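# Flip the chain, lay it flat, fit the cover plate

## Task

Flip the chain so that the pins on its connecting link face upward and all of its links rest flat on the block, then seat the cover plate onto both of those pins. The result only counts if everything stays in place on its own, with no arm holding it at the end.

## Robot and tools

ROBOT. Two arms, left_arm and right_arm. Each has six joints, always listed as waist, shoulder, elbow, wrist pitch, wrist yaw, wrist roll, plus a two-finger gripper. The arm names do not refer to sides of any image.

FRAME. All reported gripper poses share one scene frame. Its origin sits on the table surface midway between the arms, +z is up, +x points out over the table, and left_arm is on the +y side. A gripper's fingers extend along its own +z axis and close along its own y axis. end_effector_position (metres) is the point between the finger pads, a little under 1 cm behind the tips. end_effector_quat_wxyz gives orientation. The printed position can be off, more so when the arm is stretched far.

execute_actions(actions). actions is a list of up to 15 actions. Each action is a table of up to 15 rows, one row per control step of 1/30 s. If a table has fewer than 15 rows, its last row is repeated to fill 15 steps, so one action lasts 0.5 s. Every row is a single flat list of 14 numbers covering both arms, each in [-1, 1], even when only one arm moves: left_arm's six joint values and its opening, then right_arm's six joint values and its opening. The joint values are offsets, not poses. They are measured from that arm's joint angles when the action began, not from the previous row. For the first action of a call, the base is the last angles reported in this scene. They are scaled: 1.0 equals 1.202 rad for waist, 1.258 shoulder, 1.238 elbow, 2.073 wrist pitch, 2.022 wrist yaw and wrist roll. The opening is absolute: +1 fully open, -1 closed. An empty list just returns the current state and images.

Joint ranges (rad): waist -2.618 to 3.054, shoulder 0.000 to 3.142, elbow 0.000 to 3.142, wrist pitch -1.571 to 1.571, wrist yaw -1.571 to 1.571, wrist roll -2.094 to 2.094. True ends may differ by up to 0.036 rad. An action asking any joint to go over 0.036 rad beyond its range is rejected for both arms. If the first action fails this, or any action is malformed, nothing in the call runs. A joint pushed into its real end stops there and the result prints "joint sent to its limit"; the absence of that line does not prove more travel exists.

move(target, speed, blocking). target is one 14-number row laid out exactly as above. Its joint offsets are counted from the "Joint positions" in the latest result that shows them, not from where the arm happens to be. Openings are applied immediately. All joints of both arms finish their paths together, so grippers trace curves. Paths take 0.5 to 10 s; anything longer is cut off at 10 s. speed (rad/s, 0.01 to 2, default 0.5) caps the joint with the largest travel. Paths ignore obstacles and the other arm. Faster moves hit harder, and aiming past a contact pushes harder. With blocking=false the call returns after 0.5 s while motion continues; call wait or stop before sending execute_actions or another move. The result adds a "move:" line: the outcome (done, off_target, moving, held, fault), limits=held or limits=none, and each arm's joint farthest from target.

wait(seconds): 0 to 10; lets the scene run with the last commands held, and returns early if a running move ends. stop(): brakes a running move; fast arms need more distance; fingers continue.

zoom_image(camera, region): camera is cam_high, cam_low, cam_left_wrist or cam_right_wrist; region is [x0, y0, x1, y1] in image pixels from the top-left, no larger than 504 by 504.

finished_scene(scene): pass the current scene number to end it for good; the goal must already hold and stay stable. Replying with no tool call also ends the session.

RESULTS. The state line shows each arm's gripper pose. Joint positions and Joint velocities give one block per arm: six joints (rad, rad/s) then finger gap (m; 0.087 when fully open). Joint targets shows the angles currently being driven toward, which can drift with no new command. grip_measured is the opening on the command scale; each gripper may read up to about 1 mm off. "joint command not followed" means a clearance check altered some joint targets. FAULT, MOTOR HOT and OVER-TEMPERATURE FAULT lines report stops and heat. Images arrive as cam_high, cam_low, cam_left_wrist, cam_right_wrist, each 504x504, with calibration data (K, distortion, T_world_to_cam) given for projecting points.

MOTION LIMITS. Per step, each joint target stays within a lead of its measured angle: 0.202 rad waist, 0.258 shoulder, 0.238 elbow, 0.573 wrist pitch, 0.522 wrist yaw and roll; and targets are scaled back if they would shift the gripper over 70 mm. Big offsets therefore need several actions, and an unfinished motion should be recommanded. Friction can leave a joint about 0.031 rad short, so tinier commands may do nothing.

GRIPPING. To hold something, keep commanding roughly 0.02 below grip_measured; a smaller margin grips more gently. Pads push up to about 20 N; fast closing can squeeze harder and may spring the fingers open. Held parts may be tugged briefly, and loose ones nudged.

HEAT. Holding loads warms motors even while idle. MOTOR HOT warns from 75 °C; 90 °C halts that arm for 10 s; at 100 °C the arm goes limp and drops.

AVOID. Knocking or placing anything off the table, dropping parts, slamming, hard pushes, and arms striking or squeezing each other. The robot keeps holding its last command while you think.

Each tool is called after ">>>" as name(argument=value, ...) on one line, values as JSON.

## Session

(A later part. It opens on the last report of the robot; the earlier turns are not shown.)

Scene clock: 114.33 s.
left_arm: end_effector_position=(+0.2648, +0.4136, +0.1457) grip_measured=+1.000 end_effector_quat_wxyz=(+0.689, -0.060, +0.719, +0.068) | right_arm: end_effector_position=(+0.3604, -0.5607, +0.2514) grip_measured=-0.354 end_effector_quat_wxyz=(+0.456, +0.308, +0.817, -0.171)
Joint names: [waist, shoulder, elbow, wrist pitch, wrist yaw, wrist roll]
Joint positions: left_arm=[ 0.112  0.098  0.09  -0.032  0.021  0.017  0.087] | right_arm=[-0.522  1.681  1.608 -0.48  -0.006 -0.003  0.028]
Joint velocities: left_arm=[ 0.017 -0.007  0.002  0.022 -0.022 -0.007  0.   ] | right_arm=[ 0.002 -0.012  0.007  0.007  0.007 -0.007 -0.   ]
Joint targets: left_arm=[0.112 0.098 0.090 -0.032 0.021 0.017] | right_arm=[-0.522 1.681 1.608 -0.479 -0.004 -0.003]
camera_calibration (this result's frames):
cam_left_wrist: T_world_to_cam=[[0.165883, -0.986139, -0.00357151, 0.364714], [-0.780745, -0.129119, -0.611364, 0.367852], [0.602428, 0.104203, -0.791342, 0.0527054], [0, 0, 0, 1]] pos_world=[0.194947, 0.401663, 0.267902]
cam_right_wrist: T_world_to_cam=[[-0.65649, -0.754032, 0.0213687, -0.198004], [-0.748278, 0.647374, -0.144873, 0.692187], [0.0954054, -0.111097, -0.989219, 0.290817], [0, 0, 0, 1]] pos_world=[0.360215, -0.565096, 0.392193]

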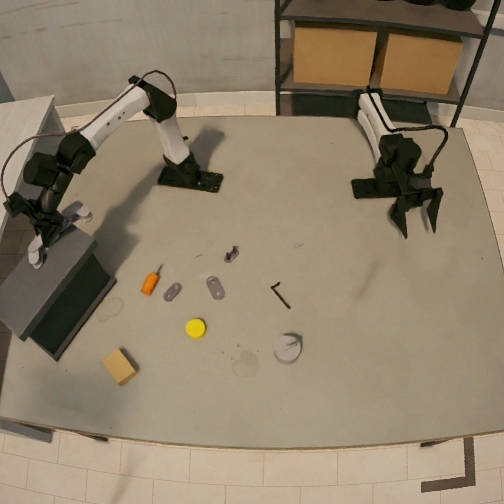

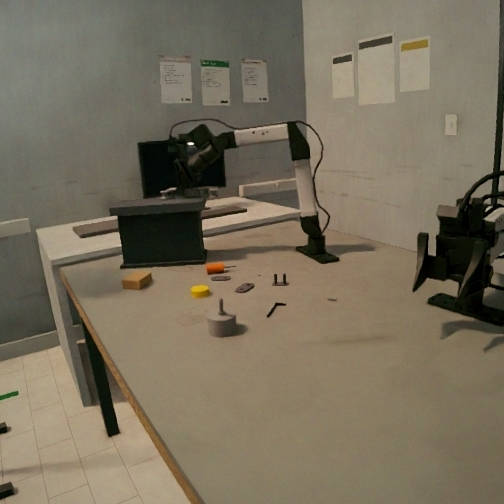

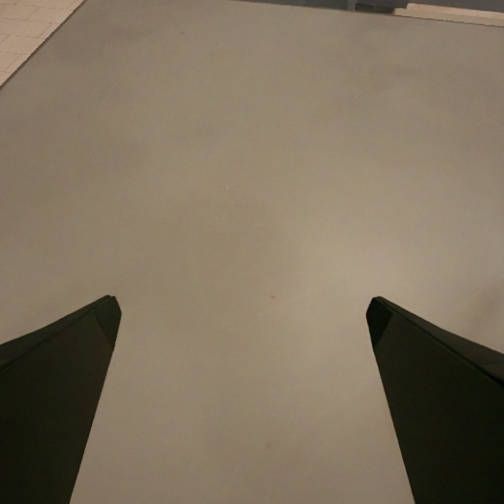

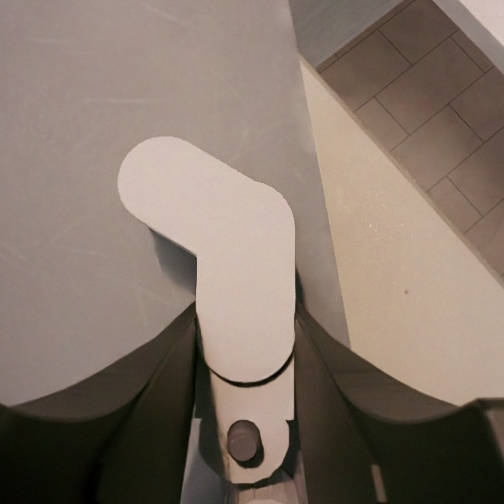

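>>> move(target=[0,0,0,0,0,0,1,0.078,0.15,0.185,-0.018,0,0,-0.45], speed=0.15)

>>> move(target=[0,0,0,0,0,0,1,0,0.179,0.249,-0.04,0,0,-0.45], speed=0.15)

Scene clock: 122.97 s.
left_arm: end_effector_position=(+0.2648, +0.4136, +0.1457) grip_measured=+1.000 end_effector_quat_wxyz=(+0.689, -0.060, +0.719, +0.068) | right_arm: end_effector_position=(+0.4206, -0.5546, +0.2519) grip_measured=-0.354 end_effector_quat_wxyz=(+0.464, +0.273, +0.829, -0.152)
Joint names: [waist, shoulder, elbow, wrist pitch, wrist yaw, wrist roll]
Joint positions: left_arm=[ 0.112  0.098  0.09  -0.032  0.021  0.017  0.087] | right_arm=[-0.438  1.852  1.815 -0.512 -0.006 -0.003  0.028]
Joint velocities: left_arm=[-0.007 -0.012 -0.007  0.037  0.037 -0.066  0.   ] | right_arm=[-0.002  0.007  0.022 -0.022  0.022  0.007  0.   ]
Joint targets: left_arm=[0.112 0.098 0.090 -0.032 0.021 0.017] | right_arm=[-0.428 1.870 1.837 -0.517 -0.006 -0.003]
move: off_target (right_arm); limits=none; left_arm: farthest joint: the waist, 0.000 radians from its target (0.000 radians at the start); right_arm: farthest joint: the elbow, 0.022 radians from its target (0.229 radians at the start)
camera_calibration (this result's frames):
cam_left_wrist: T_world_to_cam=[[0.165883, -0.986139, -0.00357151, 0.364714], [-0.780745, -0.129119, -0.611364, 0.367852], [0.602428, 0.104203, -0.791342, 0.0527054], [0, 0, 0, 1]] pos_world=[0.194947, 0.401663, 0.267902]
cam_right_wrist: T_world_to_cam=[[-0.591017, -0.806375, 0.0213952, -0.210474], [-0.799598, 0.582136, -0.147514, 0.719517], [0.106497, -0.104291, -0.988828, 0.285269], [0, 0, 0, 1]] pos_world=[0.42055, -0.558827, 0.392724]

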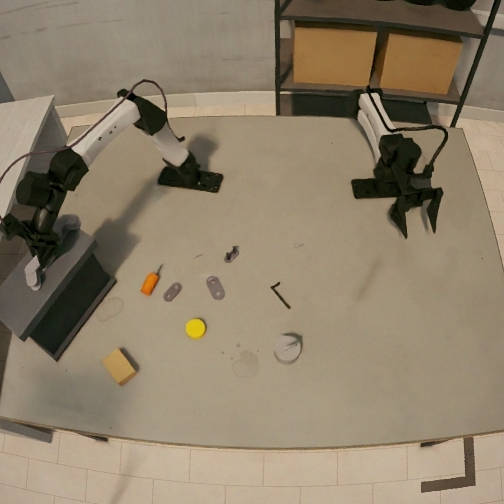

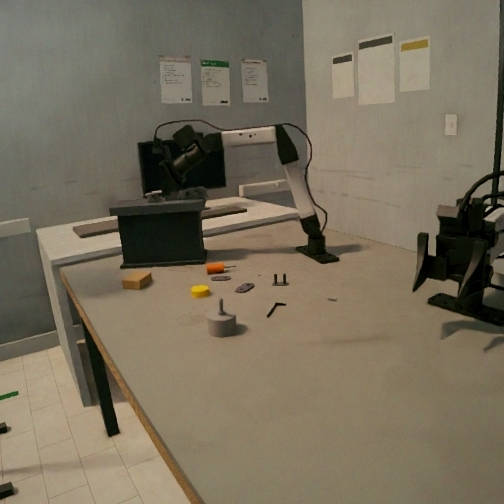

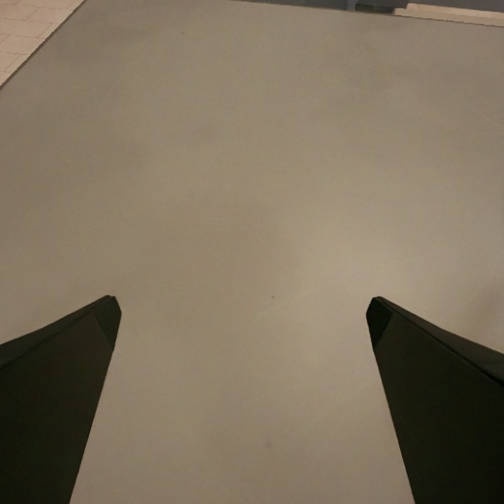

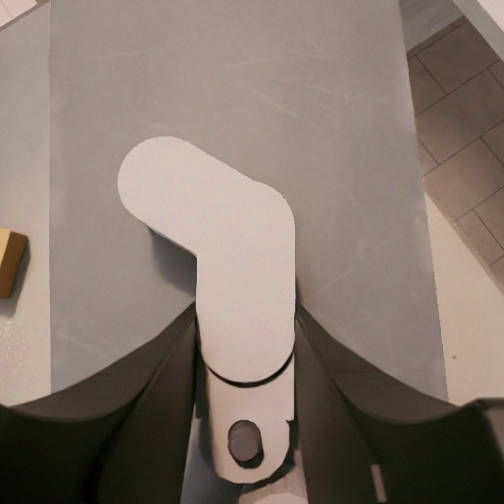

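Scene clock: 125.33 s.
left_arm: end_effector_position=(+0.2648, +0.4136, +0.1457) grip_measured=+1.000 end_effector_quat_wxyz=(+0.689, -0.060, +0.719, +0.068) | right_arm: end_effector_position=(+0.4574, -0.5822, +0.2524) grip_measured=-0.354 end_effector_quat_wxyz=(+0.466, +0.273, +0.828, -0.153)
Joint names: [waist, shoulder, elbow, wrist pitch, wrist yaw, wrist roll]
Joint positions: left_arm=[ 0.112  0.098  0.09  -0.032  0.021  0.017  0.087] | right_arm=[-0.438  2.058  2.101 -0.589 -0.006 -0.003  0.028]
Joint velocities: left_arm=[-0.007  0.017  0.002 -0.051 -0.022 -0.007  0.   ] | right_arm=[ 0.012 -0.012 -0.002 -0.066  0.022  0.037 -0.001]
Joint targets: left_arm=[0.112 0.098 0.090 -0.032 0.021 0.017] | right_arm=[-0.438 2.078 2.123 -0.595 -0.006 -0.003]
move: off_target (right_arm); limits=none; left_arm: farthest joint: the waist, 0.000 radians from its target (0.000 radians at the start); right_arm: farthest joint: the elbow, 0.022 radians from its target (0.309 radians at the start)
camera_calibration (this result's frames):
cam_left_wrist: T_world_to_cam=[[0.165883, -0.986139, -0.00357151, 0.364714], [-0.780745, -0.129119, -0.611364, 0.367852], [0.602428, 0.104203, -0.791342, 0.0527054], [0, 0, 0, 1]] pos_world=[0.194947, 0.401663, 0.267902]
cam_right_wrist: T_world_to_cam=[[-0.591096, -0.806316, 0.0214404, -0.210882], [-0.799049, 0.581725, -0.15204, 0.765704], [0.11012, -0.107002, -0.988142, 0.275554], [0, 0, 0, 1]] pos_world=[0.45684, -0.585982, 0.393226]

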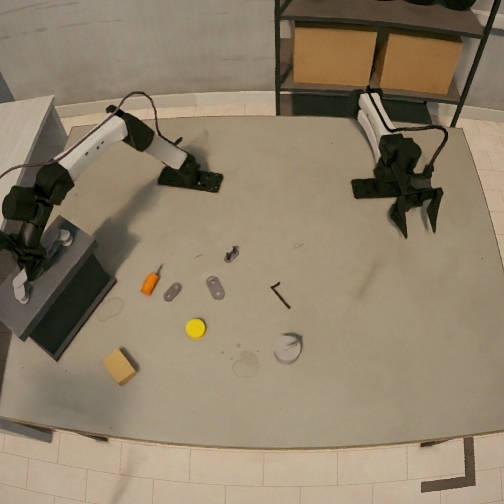

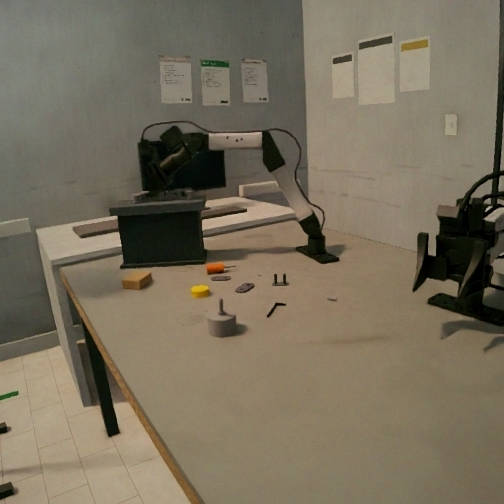

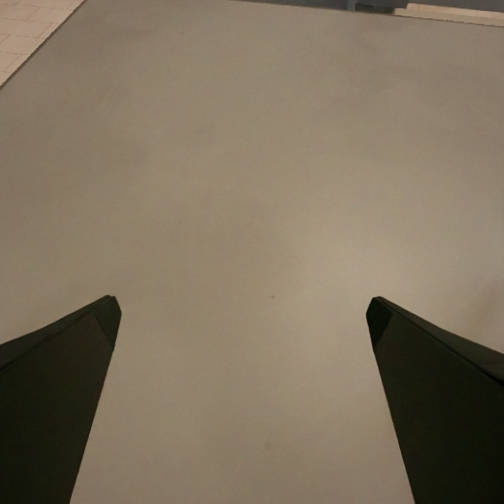

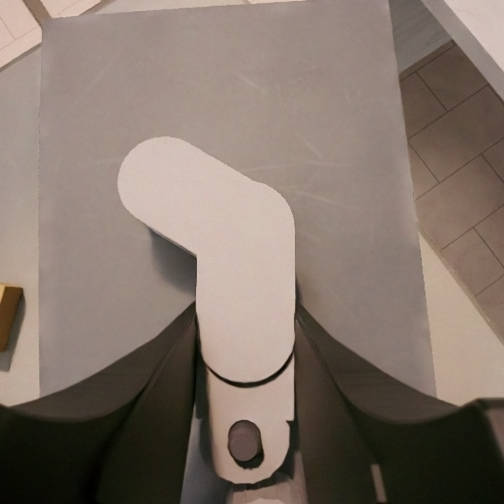

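>>> execute_actions(actions=[[[0,0,0,0,0,0,1,0,0,0,0,0,0,0]]])

>>> move(target=[0,0,0,0,0,0,1,0,-0.25,-0.05,-0.12,0,0,0.6], speed=0.4)

Scene clock: 129.40 s.
left_arm: end_effector_position=(+0.2648, +0.4136, +0.1457) grip_measured=+1.000 end_effector_quat_wxyz=(+0.689, -0.060, +0.719, +0.068) | right_arm: end_effector_position=(+0.4574, -0.5822, +0.2524) grip_measured=+0.000 end_effector_quat_wxyz=(+0.466, +0.273, +0.828, -0.153)
Joint names: [waist, shoulder, elbow, wrist pitch, wrist yaw, wrist roll]
Joint positions: left_arm=[ 0.112  0.098  0.09  -0.032  0.021  0.017  0.087] | right_arm=[-0.438  2.058  2.101 -0.589 -0.006 -0.003  0.044]
Joint velocities: left_arm=[ 0.002 -0.017  0.002 -0.007 -0.007  0.022  0.   ] | right_arm=[-0.007 -0.012  0.002 -0.007 -0.037 -0.007  0.001]
Joint targets: left_arm=[0.112 0.098 0.090 -0.032 0.021 0.017] | right_arm=[-0.438 2.058 2.101 -0.589 -0.006 -0.003]
camera_calibration (this result's frames):
cam_left_wrist: T_world_to_cam=[[0.165883, -0.986139, -0.00357151, 0.364714], [-0.780745, -0.129119, -0.611364, 0.367852], [0.602428, 0.104203, -0.791342, 0.0527054], [0, 0, 0, 1]] pos_world=[0.194947, 0.401663, 0.267902]
cam_right_wrist: T_world_to_cam=[[-0.591096, -0.806316, 0.0214404, -0.210882], [-0.799049, 0.581725, -0.15204, 0.765704], [0.11012, -0.107002, -0.988142, 0.275554], [0, 0, 0, 1]] pos_world=[0.45684, -0.585982, 0.393226]

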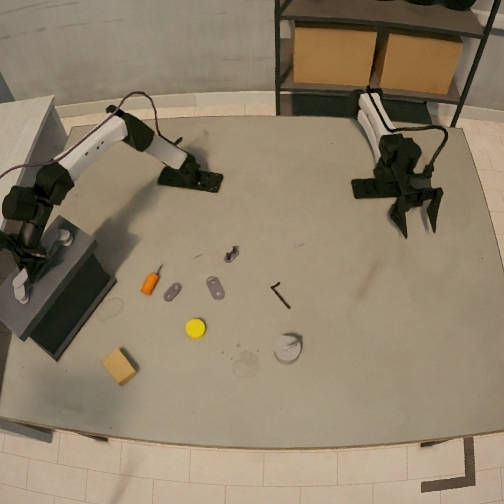

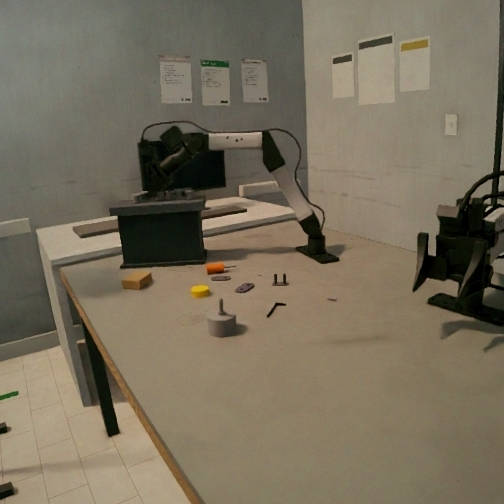

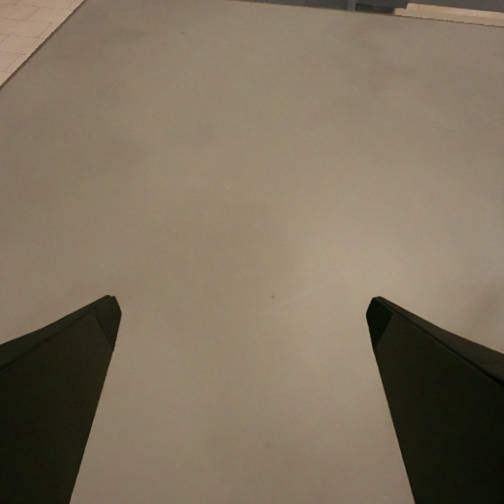

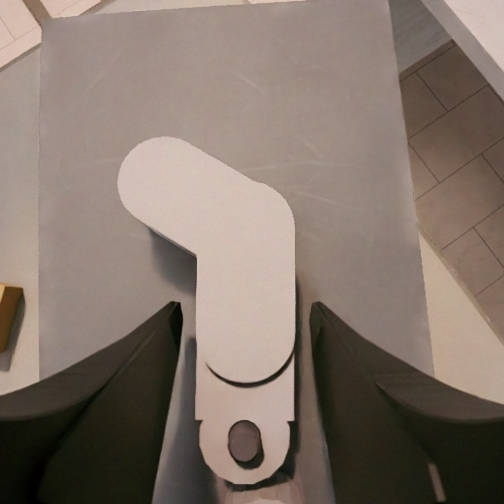

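Scene clock: 130.90 s.
left_arm: end_effector_position=(+0.2648, +0.4136, +0.1457) grip_measured=+1.000 end_effector_quat_wxyz=(+0.689, -0.060, +0.719, +0.068) | right_arm: end_effector_position=(+0.3787, -0.5232, +0.3460) grip_measured=+0.600 end_effector_quat_wxyz=(+0.479, +0.270, +0.821, -0.157)
Joint names: [waist, shoulder, elbow, wrist pitch, wrist yaw, wrist roll]
Joint positions: left_arm=[ 0.112  0.098  0.09  -0.032  0.021  0.017  0.087] | right_arm=[-0.438  1.751  2.062 -0.825 -0.006 -0.003  0.07 ]
Joint velocities: left_arm=[-0.022 -0.022 -0.007 -0.037 -0.081 -0.022  0.   ] | right_arm=[ 0.002  0.007 -0.007 -0.022 -0.022  0.022 -0.001]
Joint targets: left_arm=[0.112 0.098 0.090 -0.032 0.021 0.017] | right_arm=[-0.438 1.743 2.039 -0.838 -0.006 -0.003]
move: off_target (right_arm); limits=none; left_arm: farthest joint: the waist, 0.000 radians from its target (0.000 radians at the start); right_arm: farthest joint: the elbow, 0.022 radians from its target (0.062 radians at the start)
camera_calibration (this result's frames):
cam_left_wrist: T_world_to_cam=[[0.165883, -0.986139, -0.00357151, 0.364714], [-0.780745, -0.129119, -0.611364, 0.367852], [0.602428, 0.104203, -0.791342, 0.0527054], [0, 0, 0, 1]] pos_world=[0.194947, 0.401663, 0.267902]
cam_right_wrist: T_world_to_cam=[[-0.591623, -0.805922, 0.0217298, -0.211618], [-0.794966, 0.57867, -0.182125, 0.690021], [0.134204, -0.125024, -0.983035, 0.362717], [0, 0, 0, 1]] pos_world=[0.374667, -0.524494, 0.486832]

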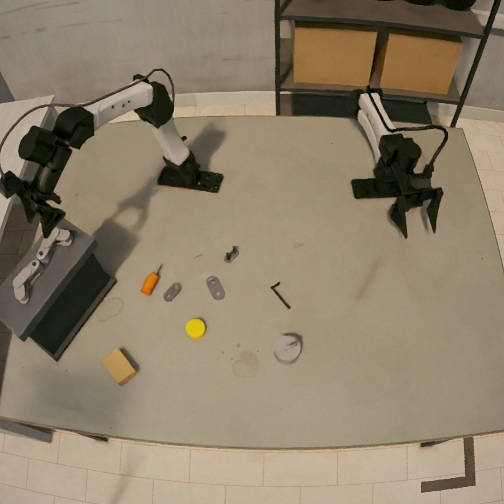

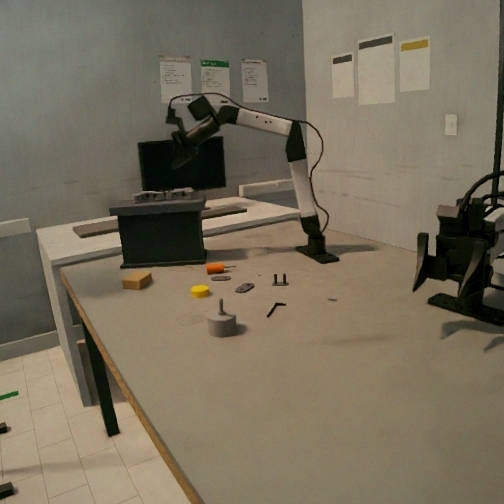

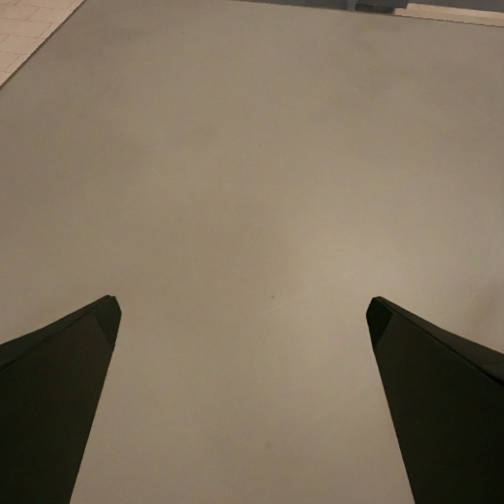

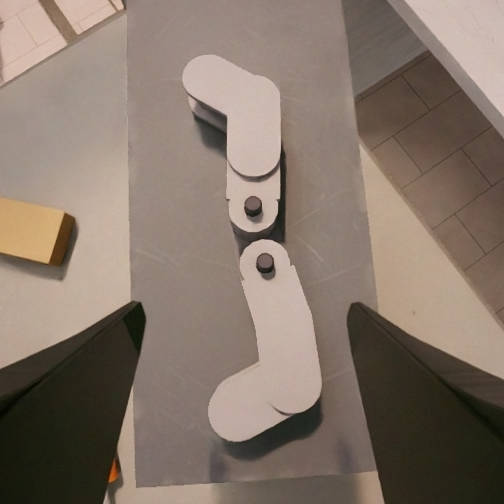

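>>> move(target=[0,0,0,0,0,0,1,0.495,-0.25,-0.4,0.085,0,0,0.6], speed=0.7)

>>> move(target=[0,0,0,0,0,0,1,0,-0.08,-0.79,0.41,0,0,0.6], speed=0.7)

Scene clock: 137.70 s.
left_arm: end_effector_position=(+0.2648, +0.4136, +0.1457) grip_measured=+1.000 end_effector_quat_wxyz=(+0.689, -0.060, +0.719, +0.068) | right_arm: end_effector_position=(+0.4132, -0.2566, +0.3059) grip_measured=+0.600 end_effector_quat_wxyz=(+0.498, +0.019, +0.867, -0.010)
Joint names: [waist, shoulder, elbow, wrist pitch, wrist yaw, wrist roll]
Joint positions: left_arm=[ 0.112  0.098  0.09  -0.032  0.021  0.017  0.087] | right_arm=[ 0.156  1.455  1.587 -0.66  -0.005 -0.003  0.07 ]
Joint velocities: left_arm=[ 0.002  0.017 -0.022 -0.11  -0.037  0.007  0.   ] | right_arm=[ 0.007 -0.007 -0.022  0.007 -0.007 -0.066  0.   ]
Joint targets: left_arm=[0.112 0.098 0.090 -0.032 0.021 0.017] | right_arm=[0.157 1.437 1.567 -0.649 -0.007 -0.003]
move: off_target (right_arm); limits=none; left_arm: farthest joint: the waist, 0.000 radians from its target (0.000 radians at the start); right_arm: farthest joint: the elbow, 0.021 radians from its target (0.495 radians at the start)
camera_calibration (this result's frames):
cam_left_wrist: T_world_to_cam=[[0.165883, -0.986139, -0.00357151, 0.364714], [-0.780745, -0.129119, -0.611364, 0.367852], [0.602428, 0.104203, -0.791342, 0.0527054], [0, 0, 0, 1]] pos_world=[0.194947, 0.401663, 0.267902]
cam_right_wrist: T_world_to_cam=[[-0.0399818, -0.998954, 0.0221888, -0.253008], [-0.984846, 0.0356471, -0.169727, 0.49122], [0.168758, -0.0286386, -0.985241, 0.363104], [0, 0, 0, 1]] pos_world=[0.412383, -0.259855, 0.446732]

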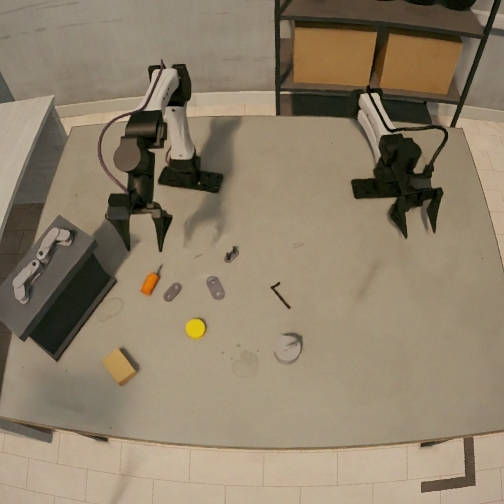

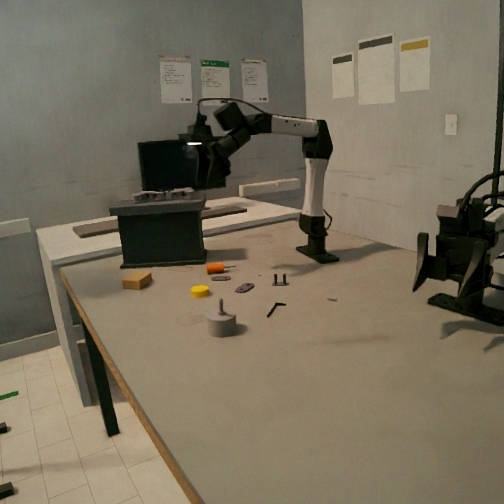

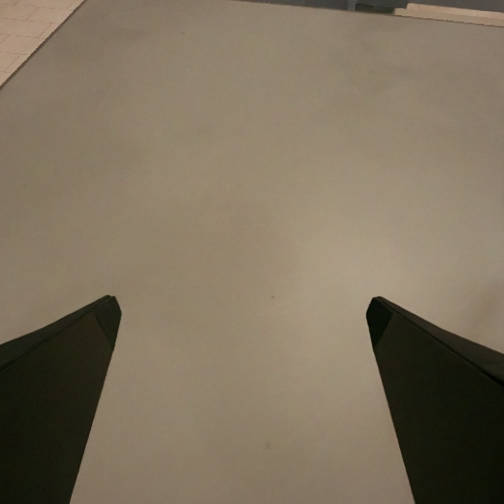

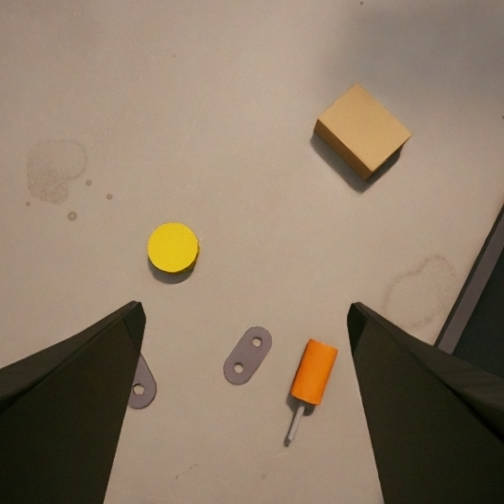

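Scene clock: 139.97 s.
left_arm: end_effector_position=(+0.2648, +0.4136, +0.1457) grip_measured=+1.000 end_effector_quat_wxyz=(+0.689, -0.060, +0.719, +0.068) | right_arm: end_effector_position=(+0.3698, -0.2545, +0.0779) grip_measured=+0.600 end_effector_quat_wxyz=(+0.478, +0.019, +0.878, -0.010)
Joint names: [waist, shoulder, elbow, wrist pitch, wrist yaw, wrist roll]
Joint positions: left_arm=[ 0.112  0.098  0.09  -0.032  0.021  0.017  0.087] | right_arm=[ 0.156  1.377  0.623  0.18  -0.005 -0.003  0.07 ]
Joint velocities: left_arm=[-0.017 -0.017 -0.012  0.022  0.007  0.007  0.   ] | right_arm=[ 0.007  0.012 -0.007  0.037 -0.037  0.037  0.   ]
Joint targets: left_arm=[0.112 0.098 0.090 -0.032 0.021 0.017] | right_arm=[0.156 1.355 0.609 0.190 -0.005 -0.003]
move: off_target (right_arm); limits=none; left_arm: farthest joint: the waist, 0.000 radians from its target (0.000 radians at the start); right_arm: farthest joint: the shoulder, 0.023 radians from its target (0.101 radians at the start)
camera_calibration (this result's frames):
cam_left_wrist: T_world_to_cam=[[0.165883, -0.986139, -0.00357151, 0.364714], [-0.780745, -0.129119, -0.611364, 0.367852], [0.602428, 0.104203, -0.791342, 0.0527054], [0, 0, 0, 1]] pos_world=[0.194947, 0.401663, 0.267902]
cam_right_wrist: T_world_to_cam=[[-0.0389432, -0.999004, 0.0217651, -0.247945], [-0.991761, 0.0359824, -0.122941, 0.408652], [0.122036, -0.0263735, -0.992175, 0.164249], [0, 0, 0, 1]] pos_world=[0.375585, -0.258071, 0.218601]

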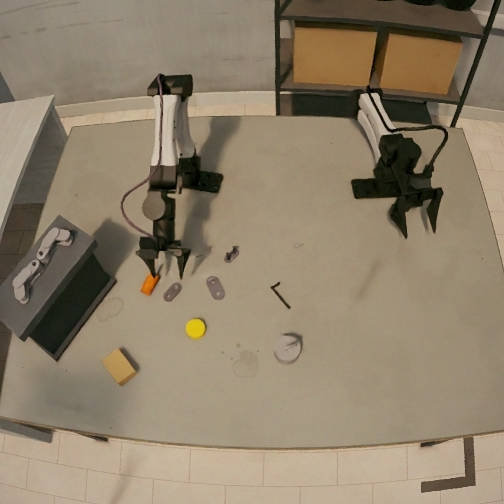

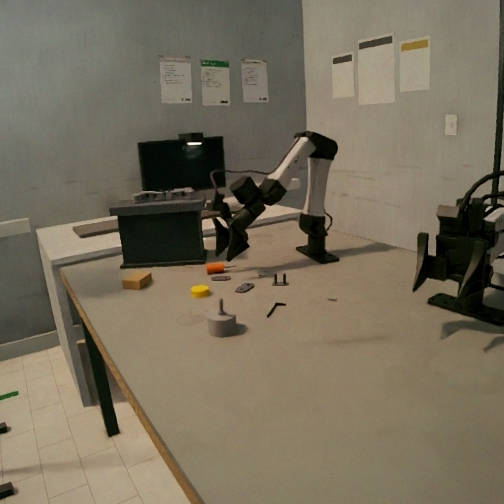

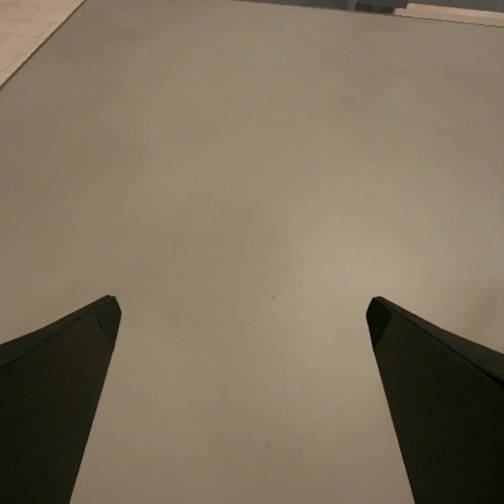

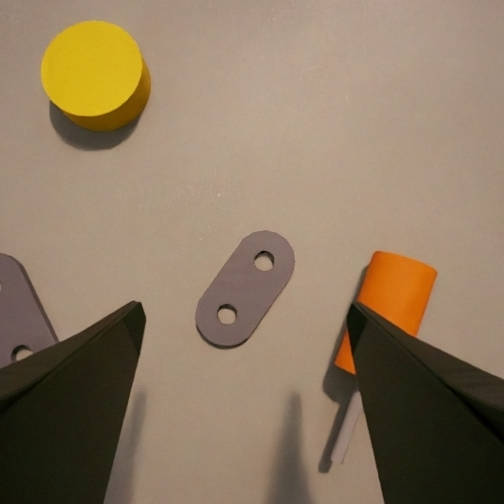

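>>> move(target=[0,0,0,0,0,0,1,0,0.219,-0.084,0.174,0,0,0.2], speed=0.3)

Scene clock: 144.73 s.
left_arm: end_effector_position=(+0.2648, +0.4136, +0.1457) grip_measured=+1.000 end_effector_quat_wxyz=(+0.689, -0.060, +0.719, +0.068) | right_arm: end_effector_position=(+0.3850, -0.2552, +0.0178) grip_measured=+0.200 end_effector_quat_wxyz=(+0.482, +0.019, +0.876, -0.010)
Joint names: [waist, shoulder, elbow, wrist pitch, wrist yaw, wrist roll]
Joint positions: left_arm=[ 0.112  0.098  0.09  -0.032  0.021  0.017  0.087] | right_arm=[ 0.156  1.635  0.54   0.53  -0.005 -0.003  0.052]
Joint velocities: left_arm=[ 0.002 -0.002 -0.032 -0.037 -0.007 -0.007  0.   ] | right_arm=[ 0.007  0.007 -0.012  0.022  0.007  0.037  0.001]
Joint targets: left_arm=[0.112 0.098 0.090 -0.032 0.021 0.017] | right_arm=[0.156 1.653 0.519 0.540 -0.005 -0.003]
move: off_target (right_arm); limits=none; left_arm: farthest joint: the waist, 0.000 radians from its target (0.000 radians at the start); right_arm: farthest joint: the elbow, 0.021 radians from its target (0.104 radians at the start)
camera_calibration (this result's frames):
cam_left_wrist: T_world_to_cam=[[0.165883, -0.986139, -0.00357151, 0.364714], [-0.780745, -0.129119, -0.611364, 0.367852], [0.602428, 0.104203, -0.791342, 0.0527054], [0, 0, 0, 1]] pos_world=[0.194947, 0.401663, 0.267902]
cam_right_wrist: T_world_to_cam=[[-0.039151, -0.998994, 0.0218545, -0.246701], [-0.990545, 0.0359234, -0.132399, 0.416028], [0.131481, -0.0268314, -0.990955, 0.0989966], [0, 0, 0, 1]] pos_world=[0.38942, -0.258741, 0.158575]

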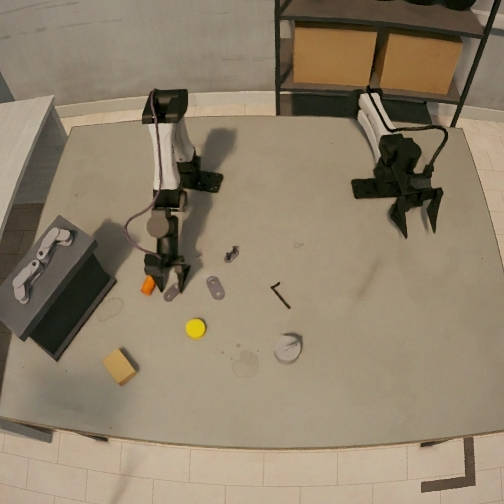

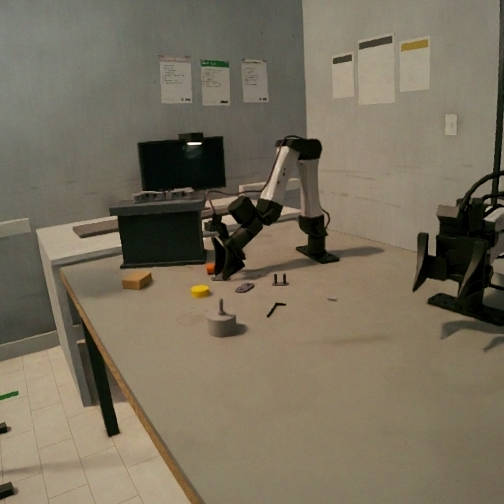

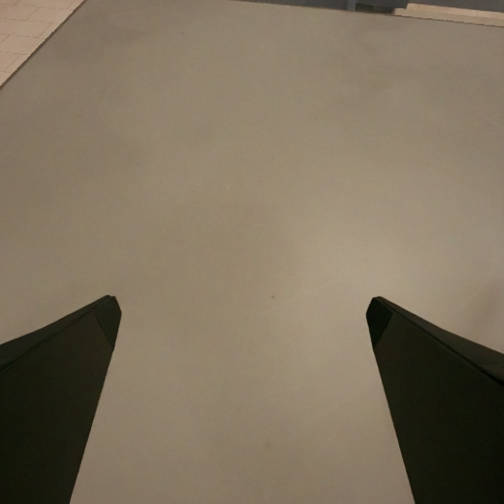

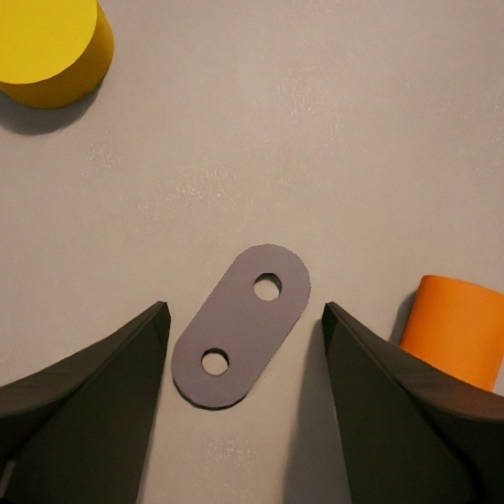

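>>> execute_actions(actions=[])

Scene clock: 150.80 s.
left_arm: end_effector_position=(+0.2648, +0.4136, +0.1457) grip_measured=+1.000 end_effector_quat_wxyz=(+0.689, -0.060, +0.719, +0.068) | right_arm: end_effector_position=(+0.3850, -0.2552, +0.0179) grip_measured=+0.200 end_effector_quat_wxyz=(+0.482, +0.019, +0.876, -0.010)
Joint names: [waist, shoulder, elbow, wrist pitch, wrist yaw, wrist roll]
Joint positions: left_arm=[ 0.112  0.098  0.09  -0.032  0.021  0.017  0.087] | right_arm=[ 0.156  1.635  0.54   0.53  -0.005 -0.003  0.052]
Joint velocities: left_arm=[-0.002 -0.017 -0.002  0.095 -0.037  0.022  0.   ] | right_arm=[ 0.007 -0.002 -0.002 -0.007 -0.022  0.051 -0.   ]
Joint targets: left_arm=[0.112 0.098 0.090 -0.032 0.021 0.017] | right_arm=[0.156 1.653 0.519 0.540 -0.005 -0.003]
camera_calibration (this result's frames):
cam_left_wrist: T_world_to_cam=[[0.165883, -0.986139, -0.00357151, 0.364714], [-0.780745, -0.129119, -0.611364, 0.367852], [0.602428, 0.104203, -0.791342, 0.0527054], [0, 0, 0, 1]] pos_world=[0.194947, 0.401663, 0.267902]
cam_right_wrist: T_world_to_cam=[[-0.0391593, -0.998994, 0.021858, -0.246699], [-0.990495, 0.035921, -0.132777, 0.416088], [0.131859, -0.0268497, -0.990905, 0.0989083], [0, 0, 0, 1]] pos_world=[0.389431, -0.258742, 0.158648]

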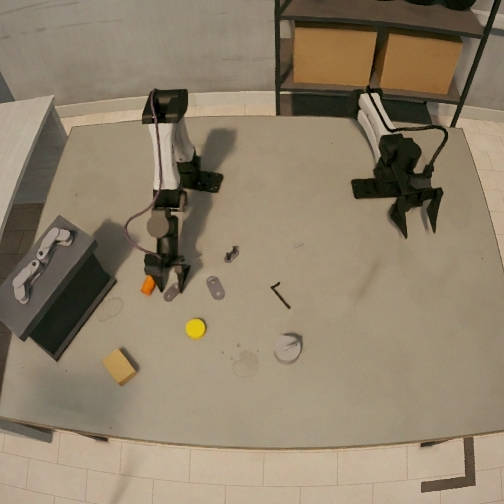

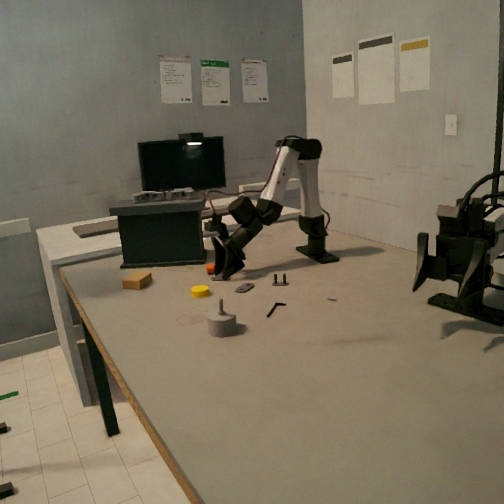

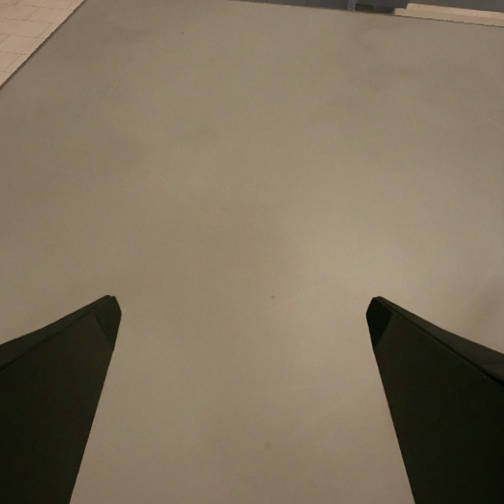

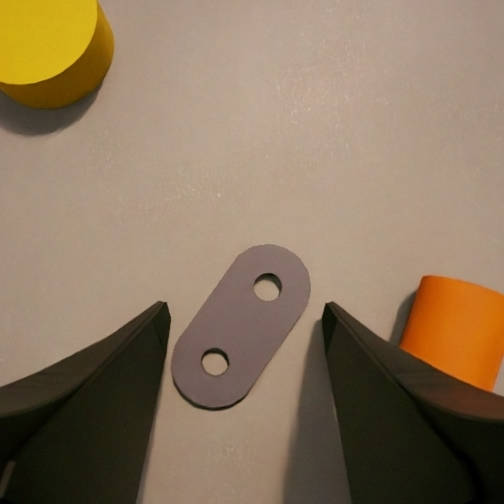

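>>> execute_actions(actions=[[[0,0,0,0,0,0,1,0,0.014,-0.016,-0.015,0,0,0.2]],[[0,0,0,0,0,0,1,0,0.014,-0.016,-0.008,0,0,0.0]],[[0,0,0,0,0,0,1,0,0.014,-0.016,-0.006,0,0,-0.2]],[[0,0,0,0,0,0,1,0,0.014,-0.016,-0.006,0,0,-0.3]],[[0,0,0,0,0,0,1,0,0.014,-0.016,-0.006,0,0,-0.36]]])

Scene clock: 157.03 s.
left_arm: end_effector_position=(+0.2648, +0.4136, +0.1457) grip_measured=+1.000 end_effector_quat_wxyz=(+0.689, -0.060, +0.719, +0.068) | right_arm: end_effector_position=(+0.3835, -0.2551, +0.0162) grip_measured=-0.357 end_effector_quat_wxyz=(+0.478, +0.019, +0.878, -0.010)
Joint names: [waist, shoulder, elbow, wrist pitch, wrist yaw, wrist roll]
Joint positions: left_arm=[ 0.112  0.098  0.09  -0.032  0.021  0.017  0.087] | right_arm=[ 0.156  1.635  0.54   0.521 -0.005 -0.003  0.028]
Joint velocities: left_arm=[-0.022 -0.012  0.012 -0.022  0.007 -0.007  0.   ] | right_arm=[-0.012  0.002 -0.002  0.022  0.022 -0.037  0.   ]
Joint targets: left_arm=[0.112 0.098 0.090 -0.032 0.021 0.017] | right_arm=[0.156 1.653 0.520 0.509 -0.005 -0.003]
camera_calibration (this result's frames):
cam_left_wrist: T_world_to_cam=[[0.165883, -0.986139, -0.00357151, 0.364714], [-0.780745, -0.129119, -0.611364, 0.367852], [0.602428, 0.104203, -0.791342, 0.0527054], [0, 0, 0, 1]] pos_world=[0.194947, 0.401663, 0.267902]
cam_right_wrist: T_world_to_cam=[[-0.0389598, -0.999004, 0.0217723, -0.246725], [-0.991667, 0.0359778, -0.123698, 0.414638], [0.122792, -0.0264101, -0.992081, 0.101021], [0, 0, 0, 1]] pos_world=[0.389167, -0.258729, 0.156882]

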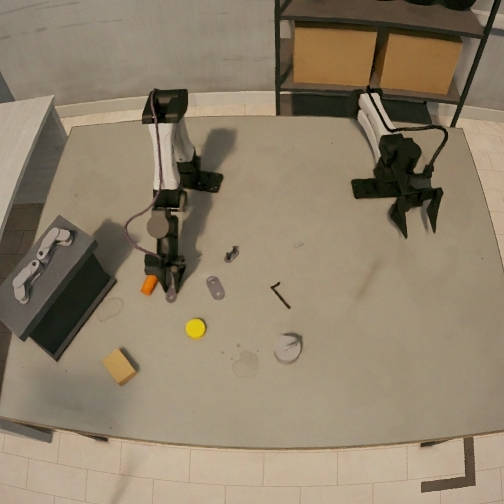

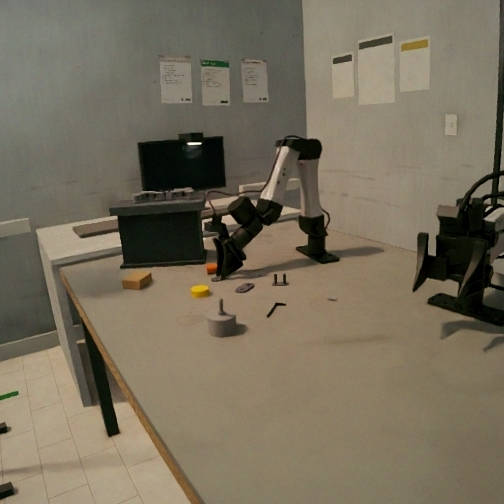

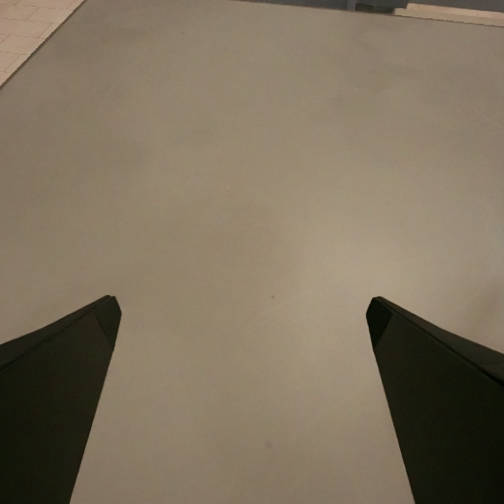

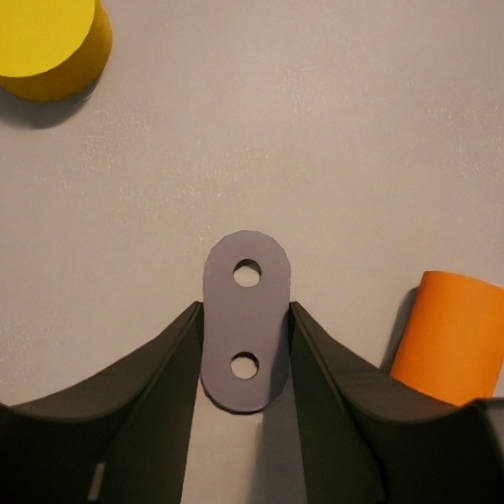

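>>> execute_actions(actions=[[[0,0,0,0,0,0,1,0,0.014,-0.016,-0.014,0,0,-0.33]],[[0,0,0,0,0,0,1,0,0.014,-0.016,-0.008,0,0,-0.37]],[[0,0,0,0,0,0,1,0,0.014,-0.016,-0.004,0,0,-0.42]]])

Scene clock: 161.57 s.
left_arm: end_effector_position=(+0.2648, +0.4136, +0.1457) grip_measured=+1.000 end_effector_quat_wxyz=(+0.689, -0.060, +0.719, +0.068) | right_arm: end_effector_position=(+0.3834, -0.2551, +0.0160) grip_measured=-0.379 end_effector_quat_wxyz=(+0.478, +0.019, +0.878, -0.010)
Joint names: [waist, shoulder, elbow, wrist pitch, wrist yaw, wrist roll]
Joint positions: left_arm=[ 0.112  0.098  0.09  -0.032  0.021  0.017  0.087] | right_arm=[ 0.156  1.635  0.54   0.52  -0.005 -0.003  0.027]
Joint velocities: left_arm=[ 0.017 -0.012 -0.007 -0.007  0.007 -0.081  0.   ] | right_arm=[-0.002 -0.002 -0.012 -0.081  0.022  0.007  0.001]
Joint targets: left_arm=[0.112 0.098 0.090 -0.032 0.021 0.017] | right_arm=[0.156 1.653 0.520 0.512 -0.005 -0.003]
camera_calibration (this result's frames):
cam_left_wrist: T_world_to_cam=[[0.165883, -0.986139, -0.00357151, 0.364714], [-0.780745, -0.129119, -0.611364, 0.367852], [0.602428, 0.104203, -0.791342, 0.0527054], [0, 0, 0, 1]] pos_world=[0.194947, 0.401663, 0.267902]
cam_right_wrist: T_world_to_cam=[[-0.0389432, -0.999004, 0.0217651, -0.246727], [-0.991761, 0.0359824, -0.122941, 0.414517], [0.122036, -0.0263735, -0.992175, 0.101196], [0, 0, 0, 1]] pos_world=[0.389144, -0.258728, 0.156735]

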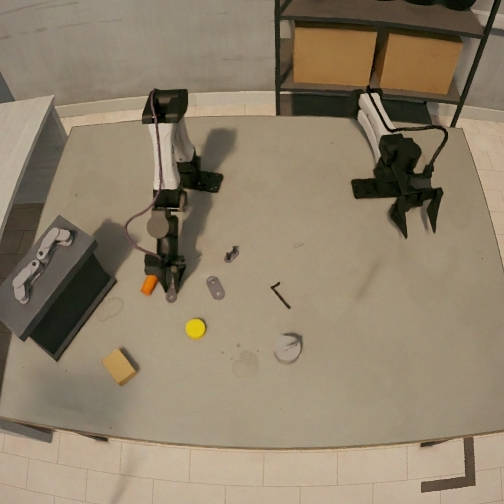

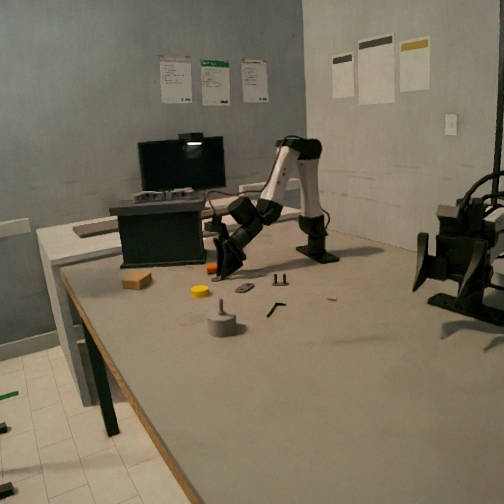

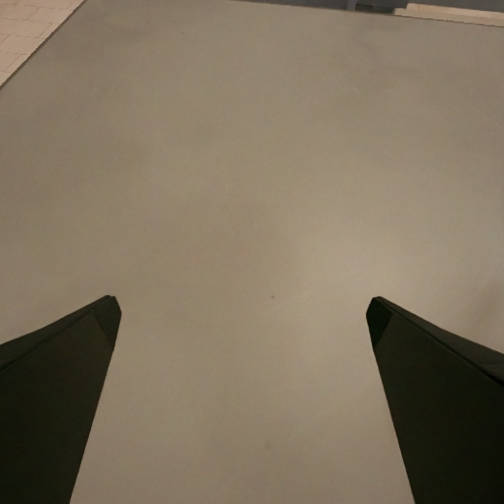

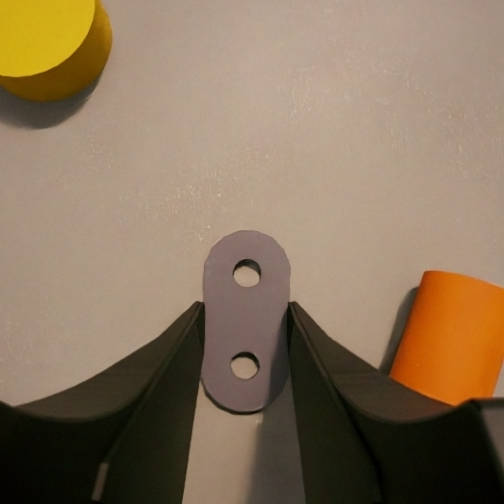

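>>> move(target=[0,0,0,0,0,0,1,0,-0.08,1.0,-0.636,0,0,-0.42], speed=0.5)

Scene clock: 168.97 s.
left_arm: end_effector_position=(+0.2648, +0.4136, +0.1457) grip_measured=+1.000 end_effector_quat_wxyz=(+0.689, -0.060, +0.719, +0.068) | right_arm: end_effector_position=(+0.4203, -0.2569, +0.3153) grip_measured=-0.379 end_effector_quat_wxyz=(+0.474, +0.019, +0.880, -0.010)
Joint names: [waist, shoulder, elbow, wrist pitch, wrist yaw, wrist roll]
Joint positions: left_arm=[ 0.112  0.098  0.09  -0.032  0.021  0.017  0.087] | right_arm=[ 0.156  1.548  1.759 -0.794 -0.005 -0.003  0.027]
Joint velocities: left_arm=[ 0.007 -0.007 -0.027  0.037 -0.007  0.037  0.   ] | right_arm=[-0.007 -0.002  0.007 -0.007 -0.022 -0.007  0.002]
Joint targets: left_arm=[0.112 0.098 0.090 -0.032 0.021 0.017] | right_arm=[0.156 1.534 1.778 -0.798 -0.005 -0.003]
move: done; limits=none; left_arm: farthest joint: the waist, 0.000 radians from its target (0.000 radians at the start); right_arm: farthest joint: the elbow, 0.019 radians from its target (1.238 radians at the start)
camera_calibration (this result's frames):
cam_left_wrist: T_world_to_cam=[[0.165883, -0.986139, -0.00357151, 0.364714], [-0.780745, -0.129119, -0.611364, 0.367852], [0.602428, 0.104203, -0.791342, 0.0527054], [0, 0, 0, 1]] pos_world=[0.194947, 0.401663, 0.267902]
cam_right_wrist: T_world_to_cam=[[-0.0387694, -0.999013, 0.0216885, -0.253644], [-0.992713, 0.0360285, -0.114988, 0.485964], [0.114093, -0.0259884, -0.99313, 0.39733], [0, 0, 0, 1]] pos_world=[0.427256, -0.260576, 0.455982]

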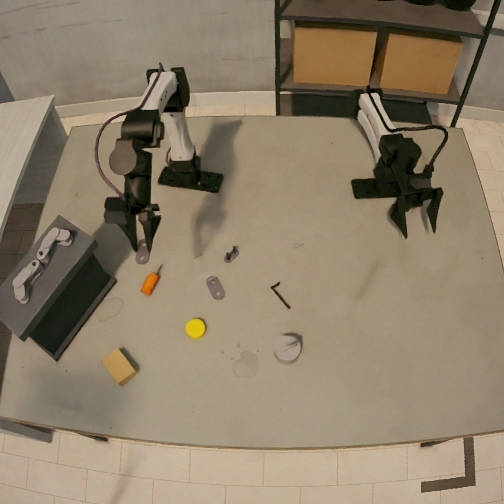

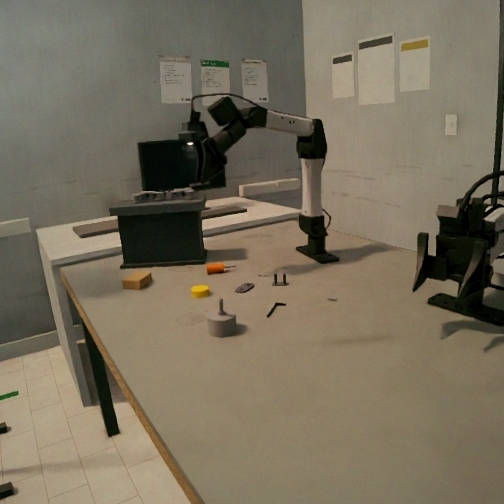

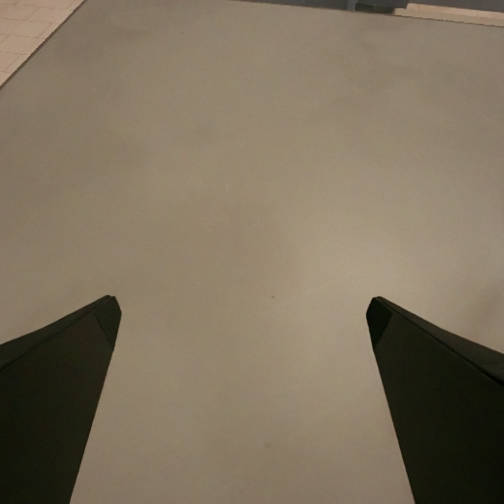

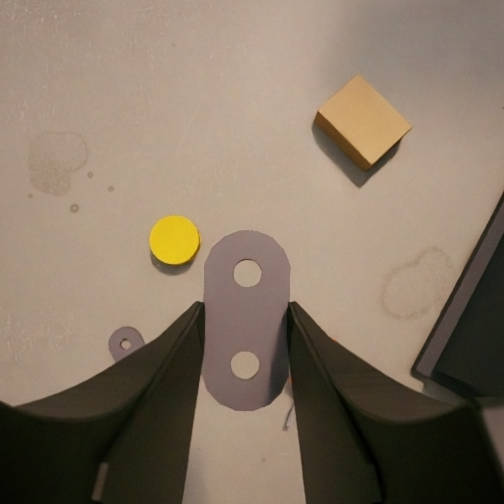

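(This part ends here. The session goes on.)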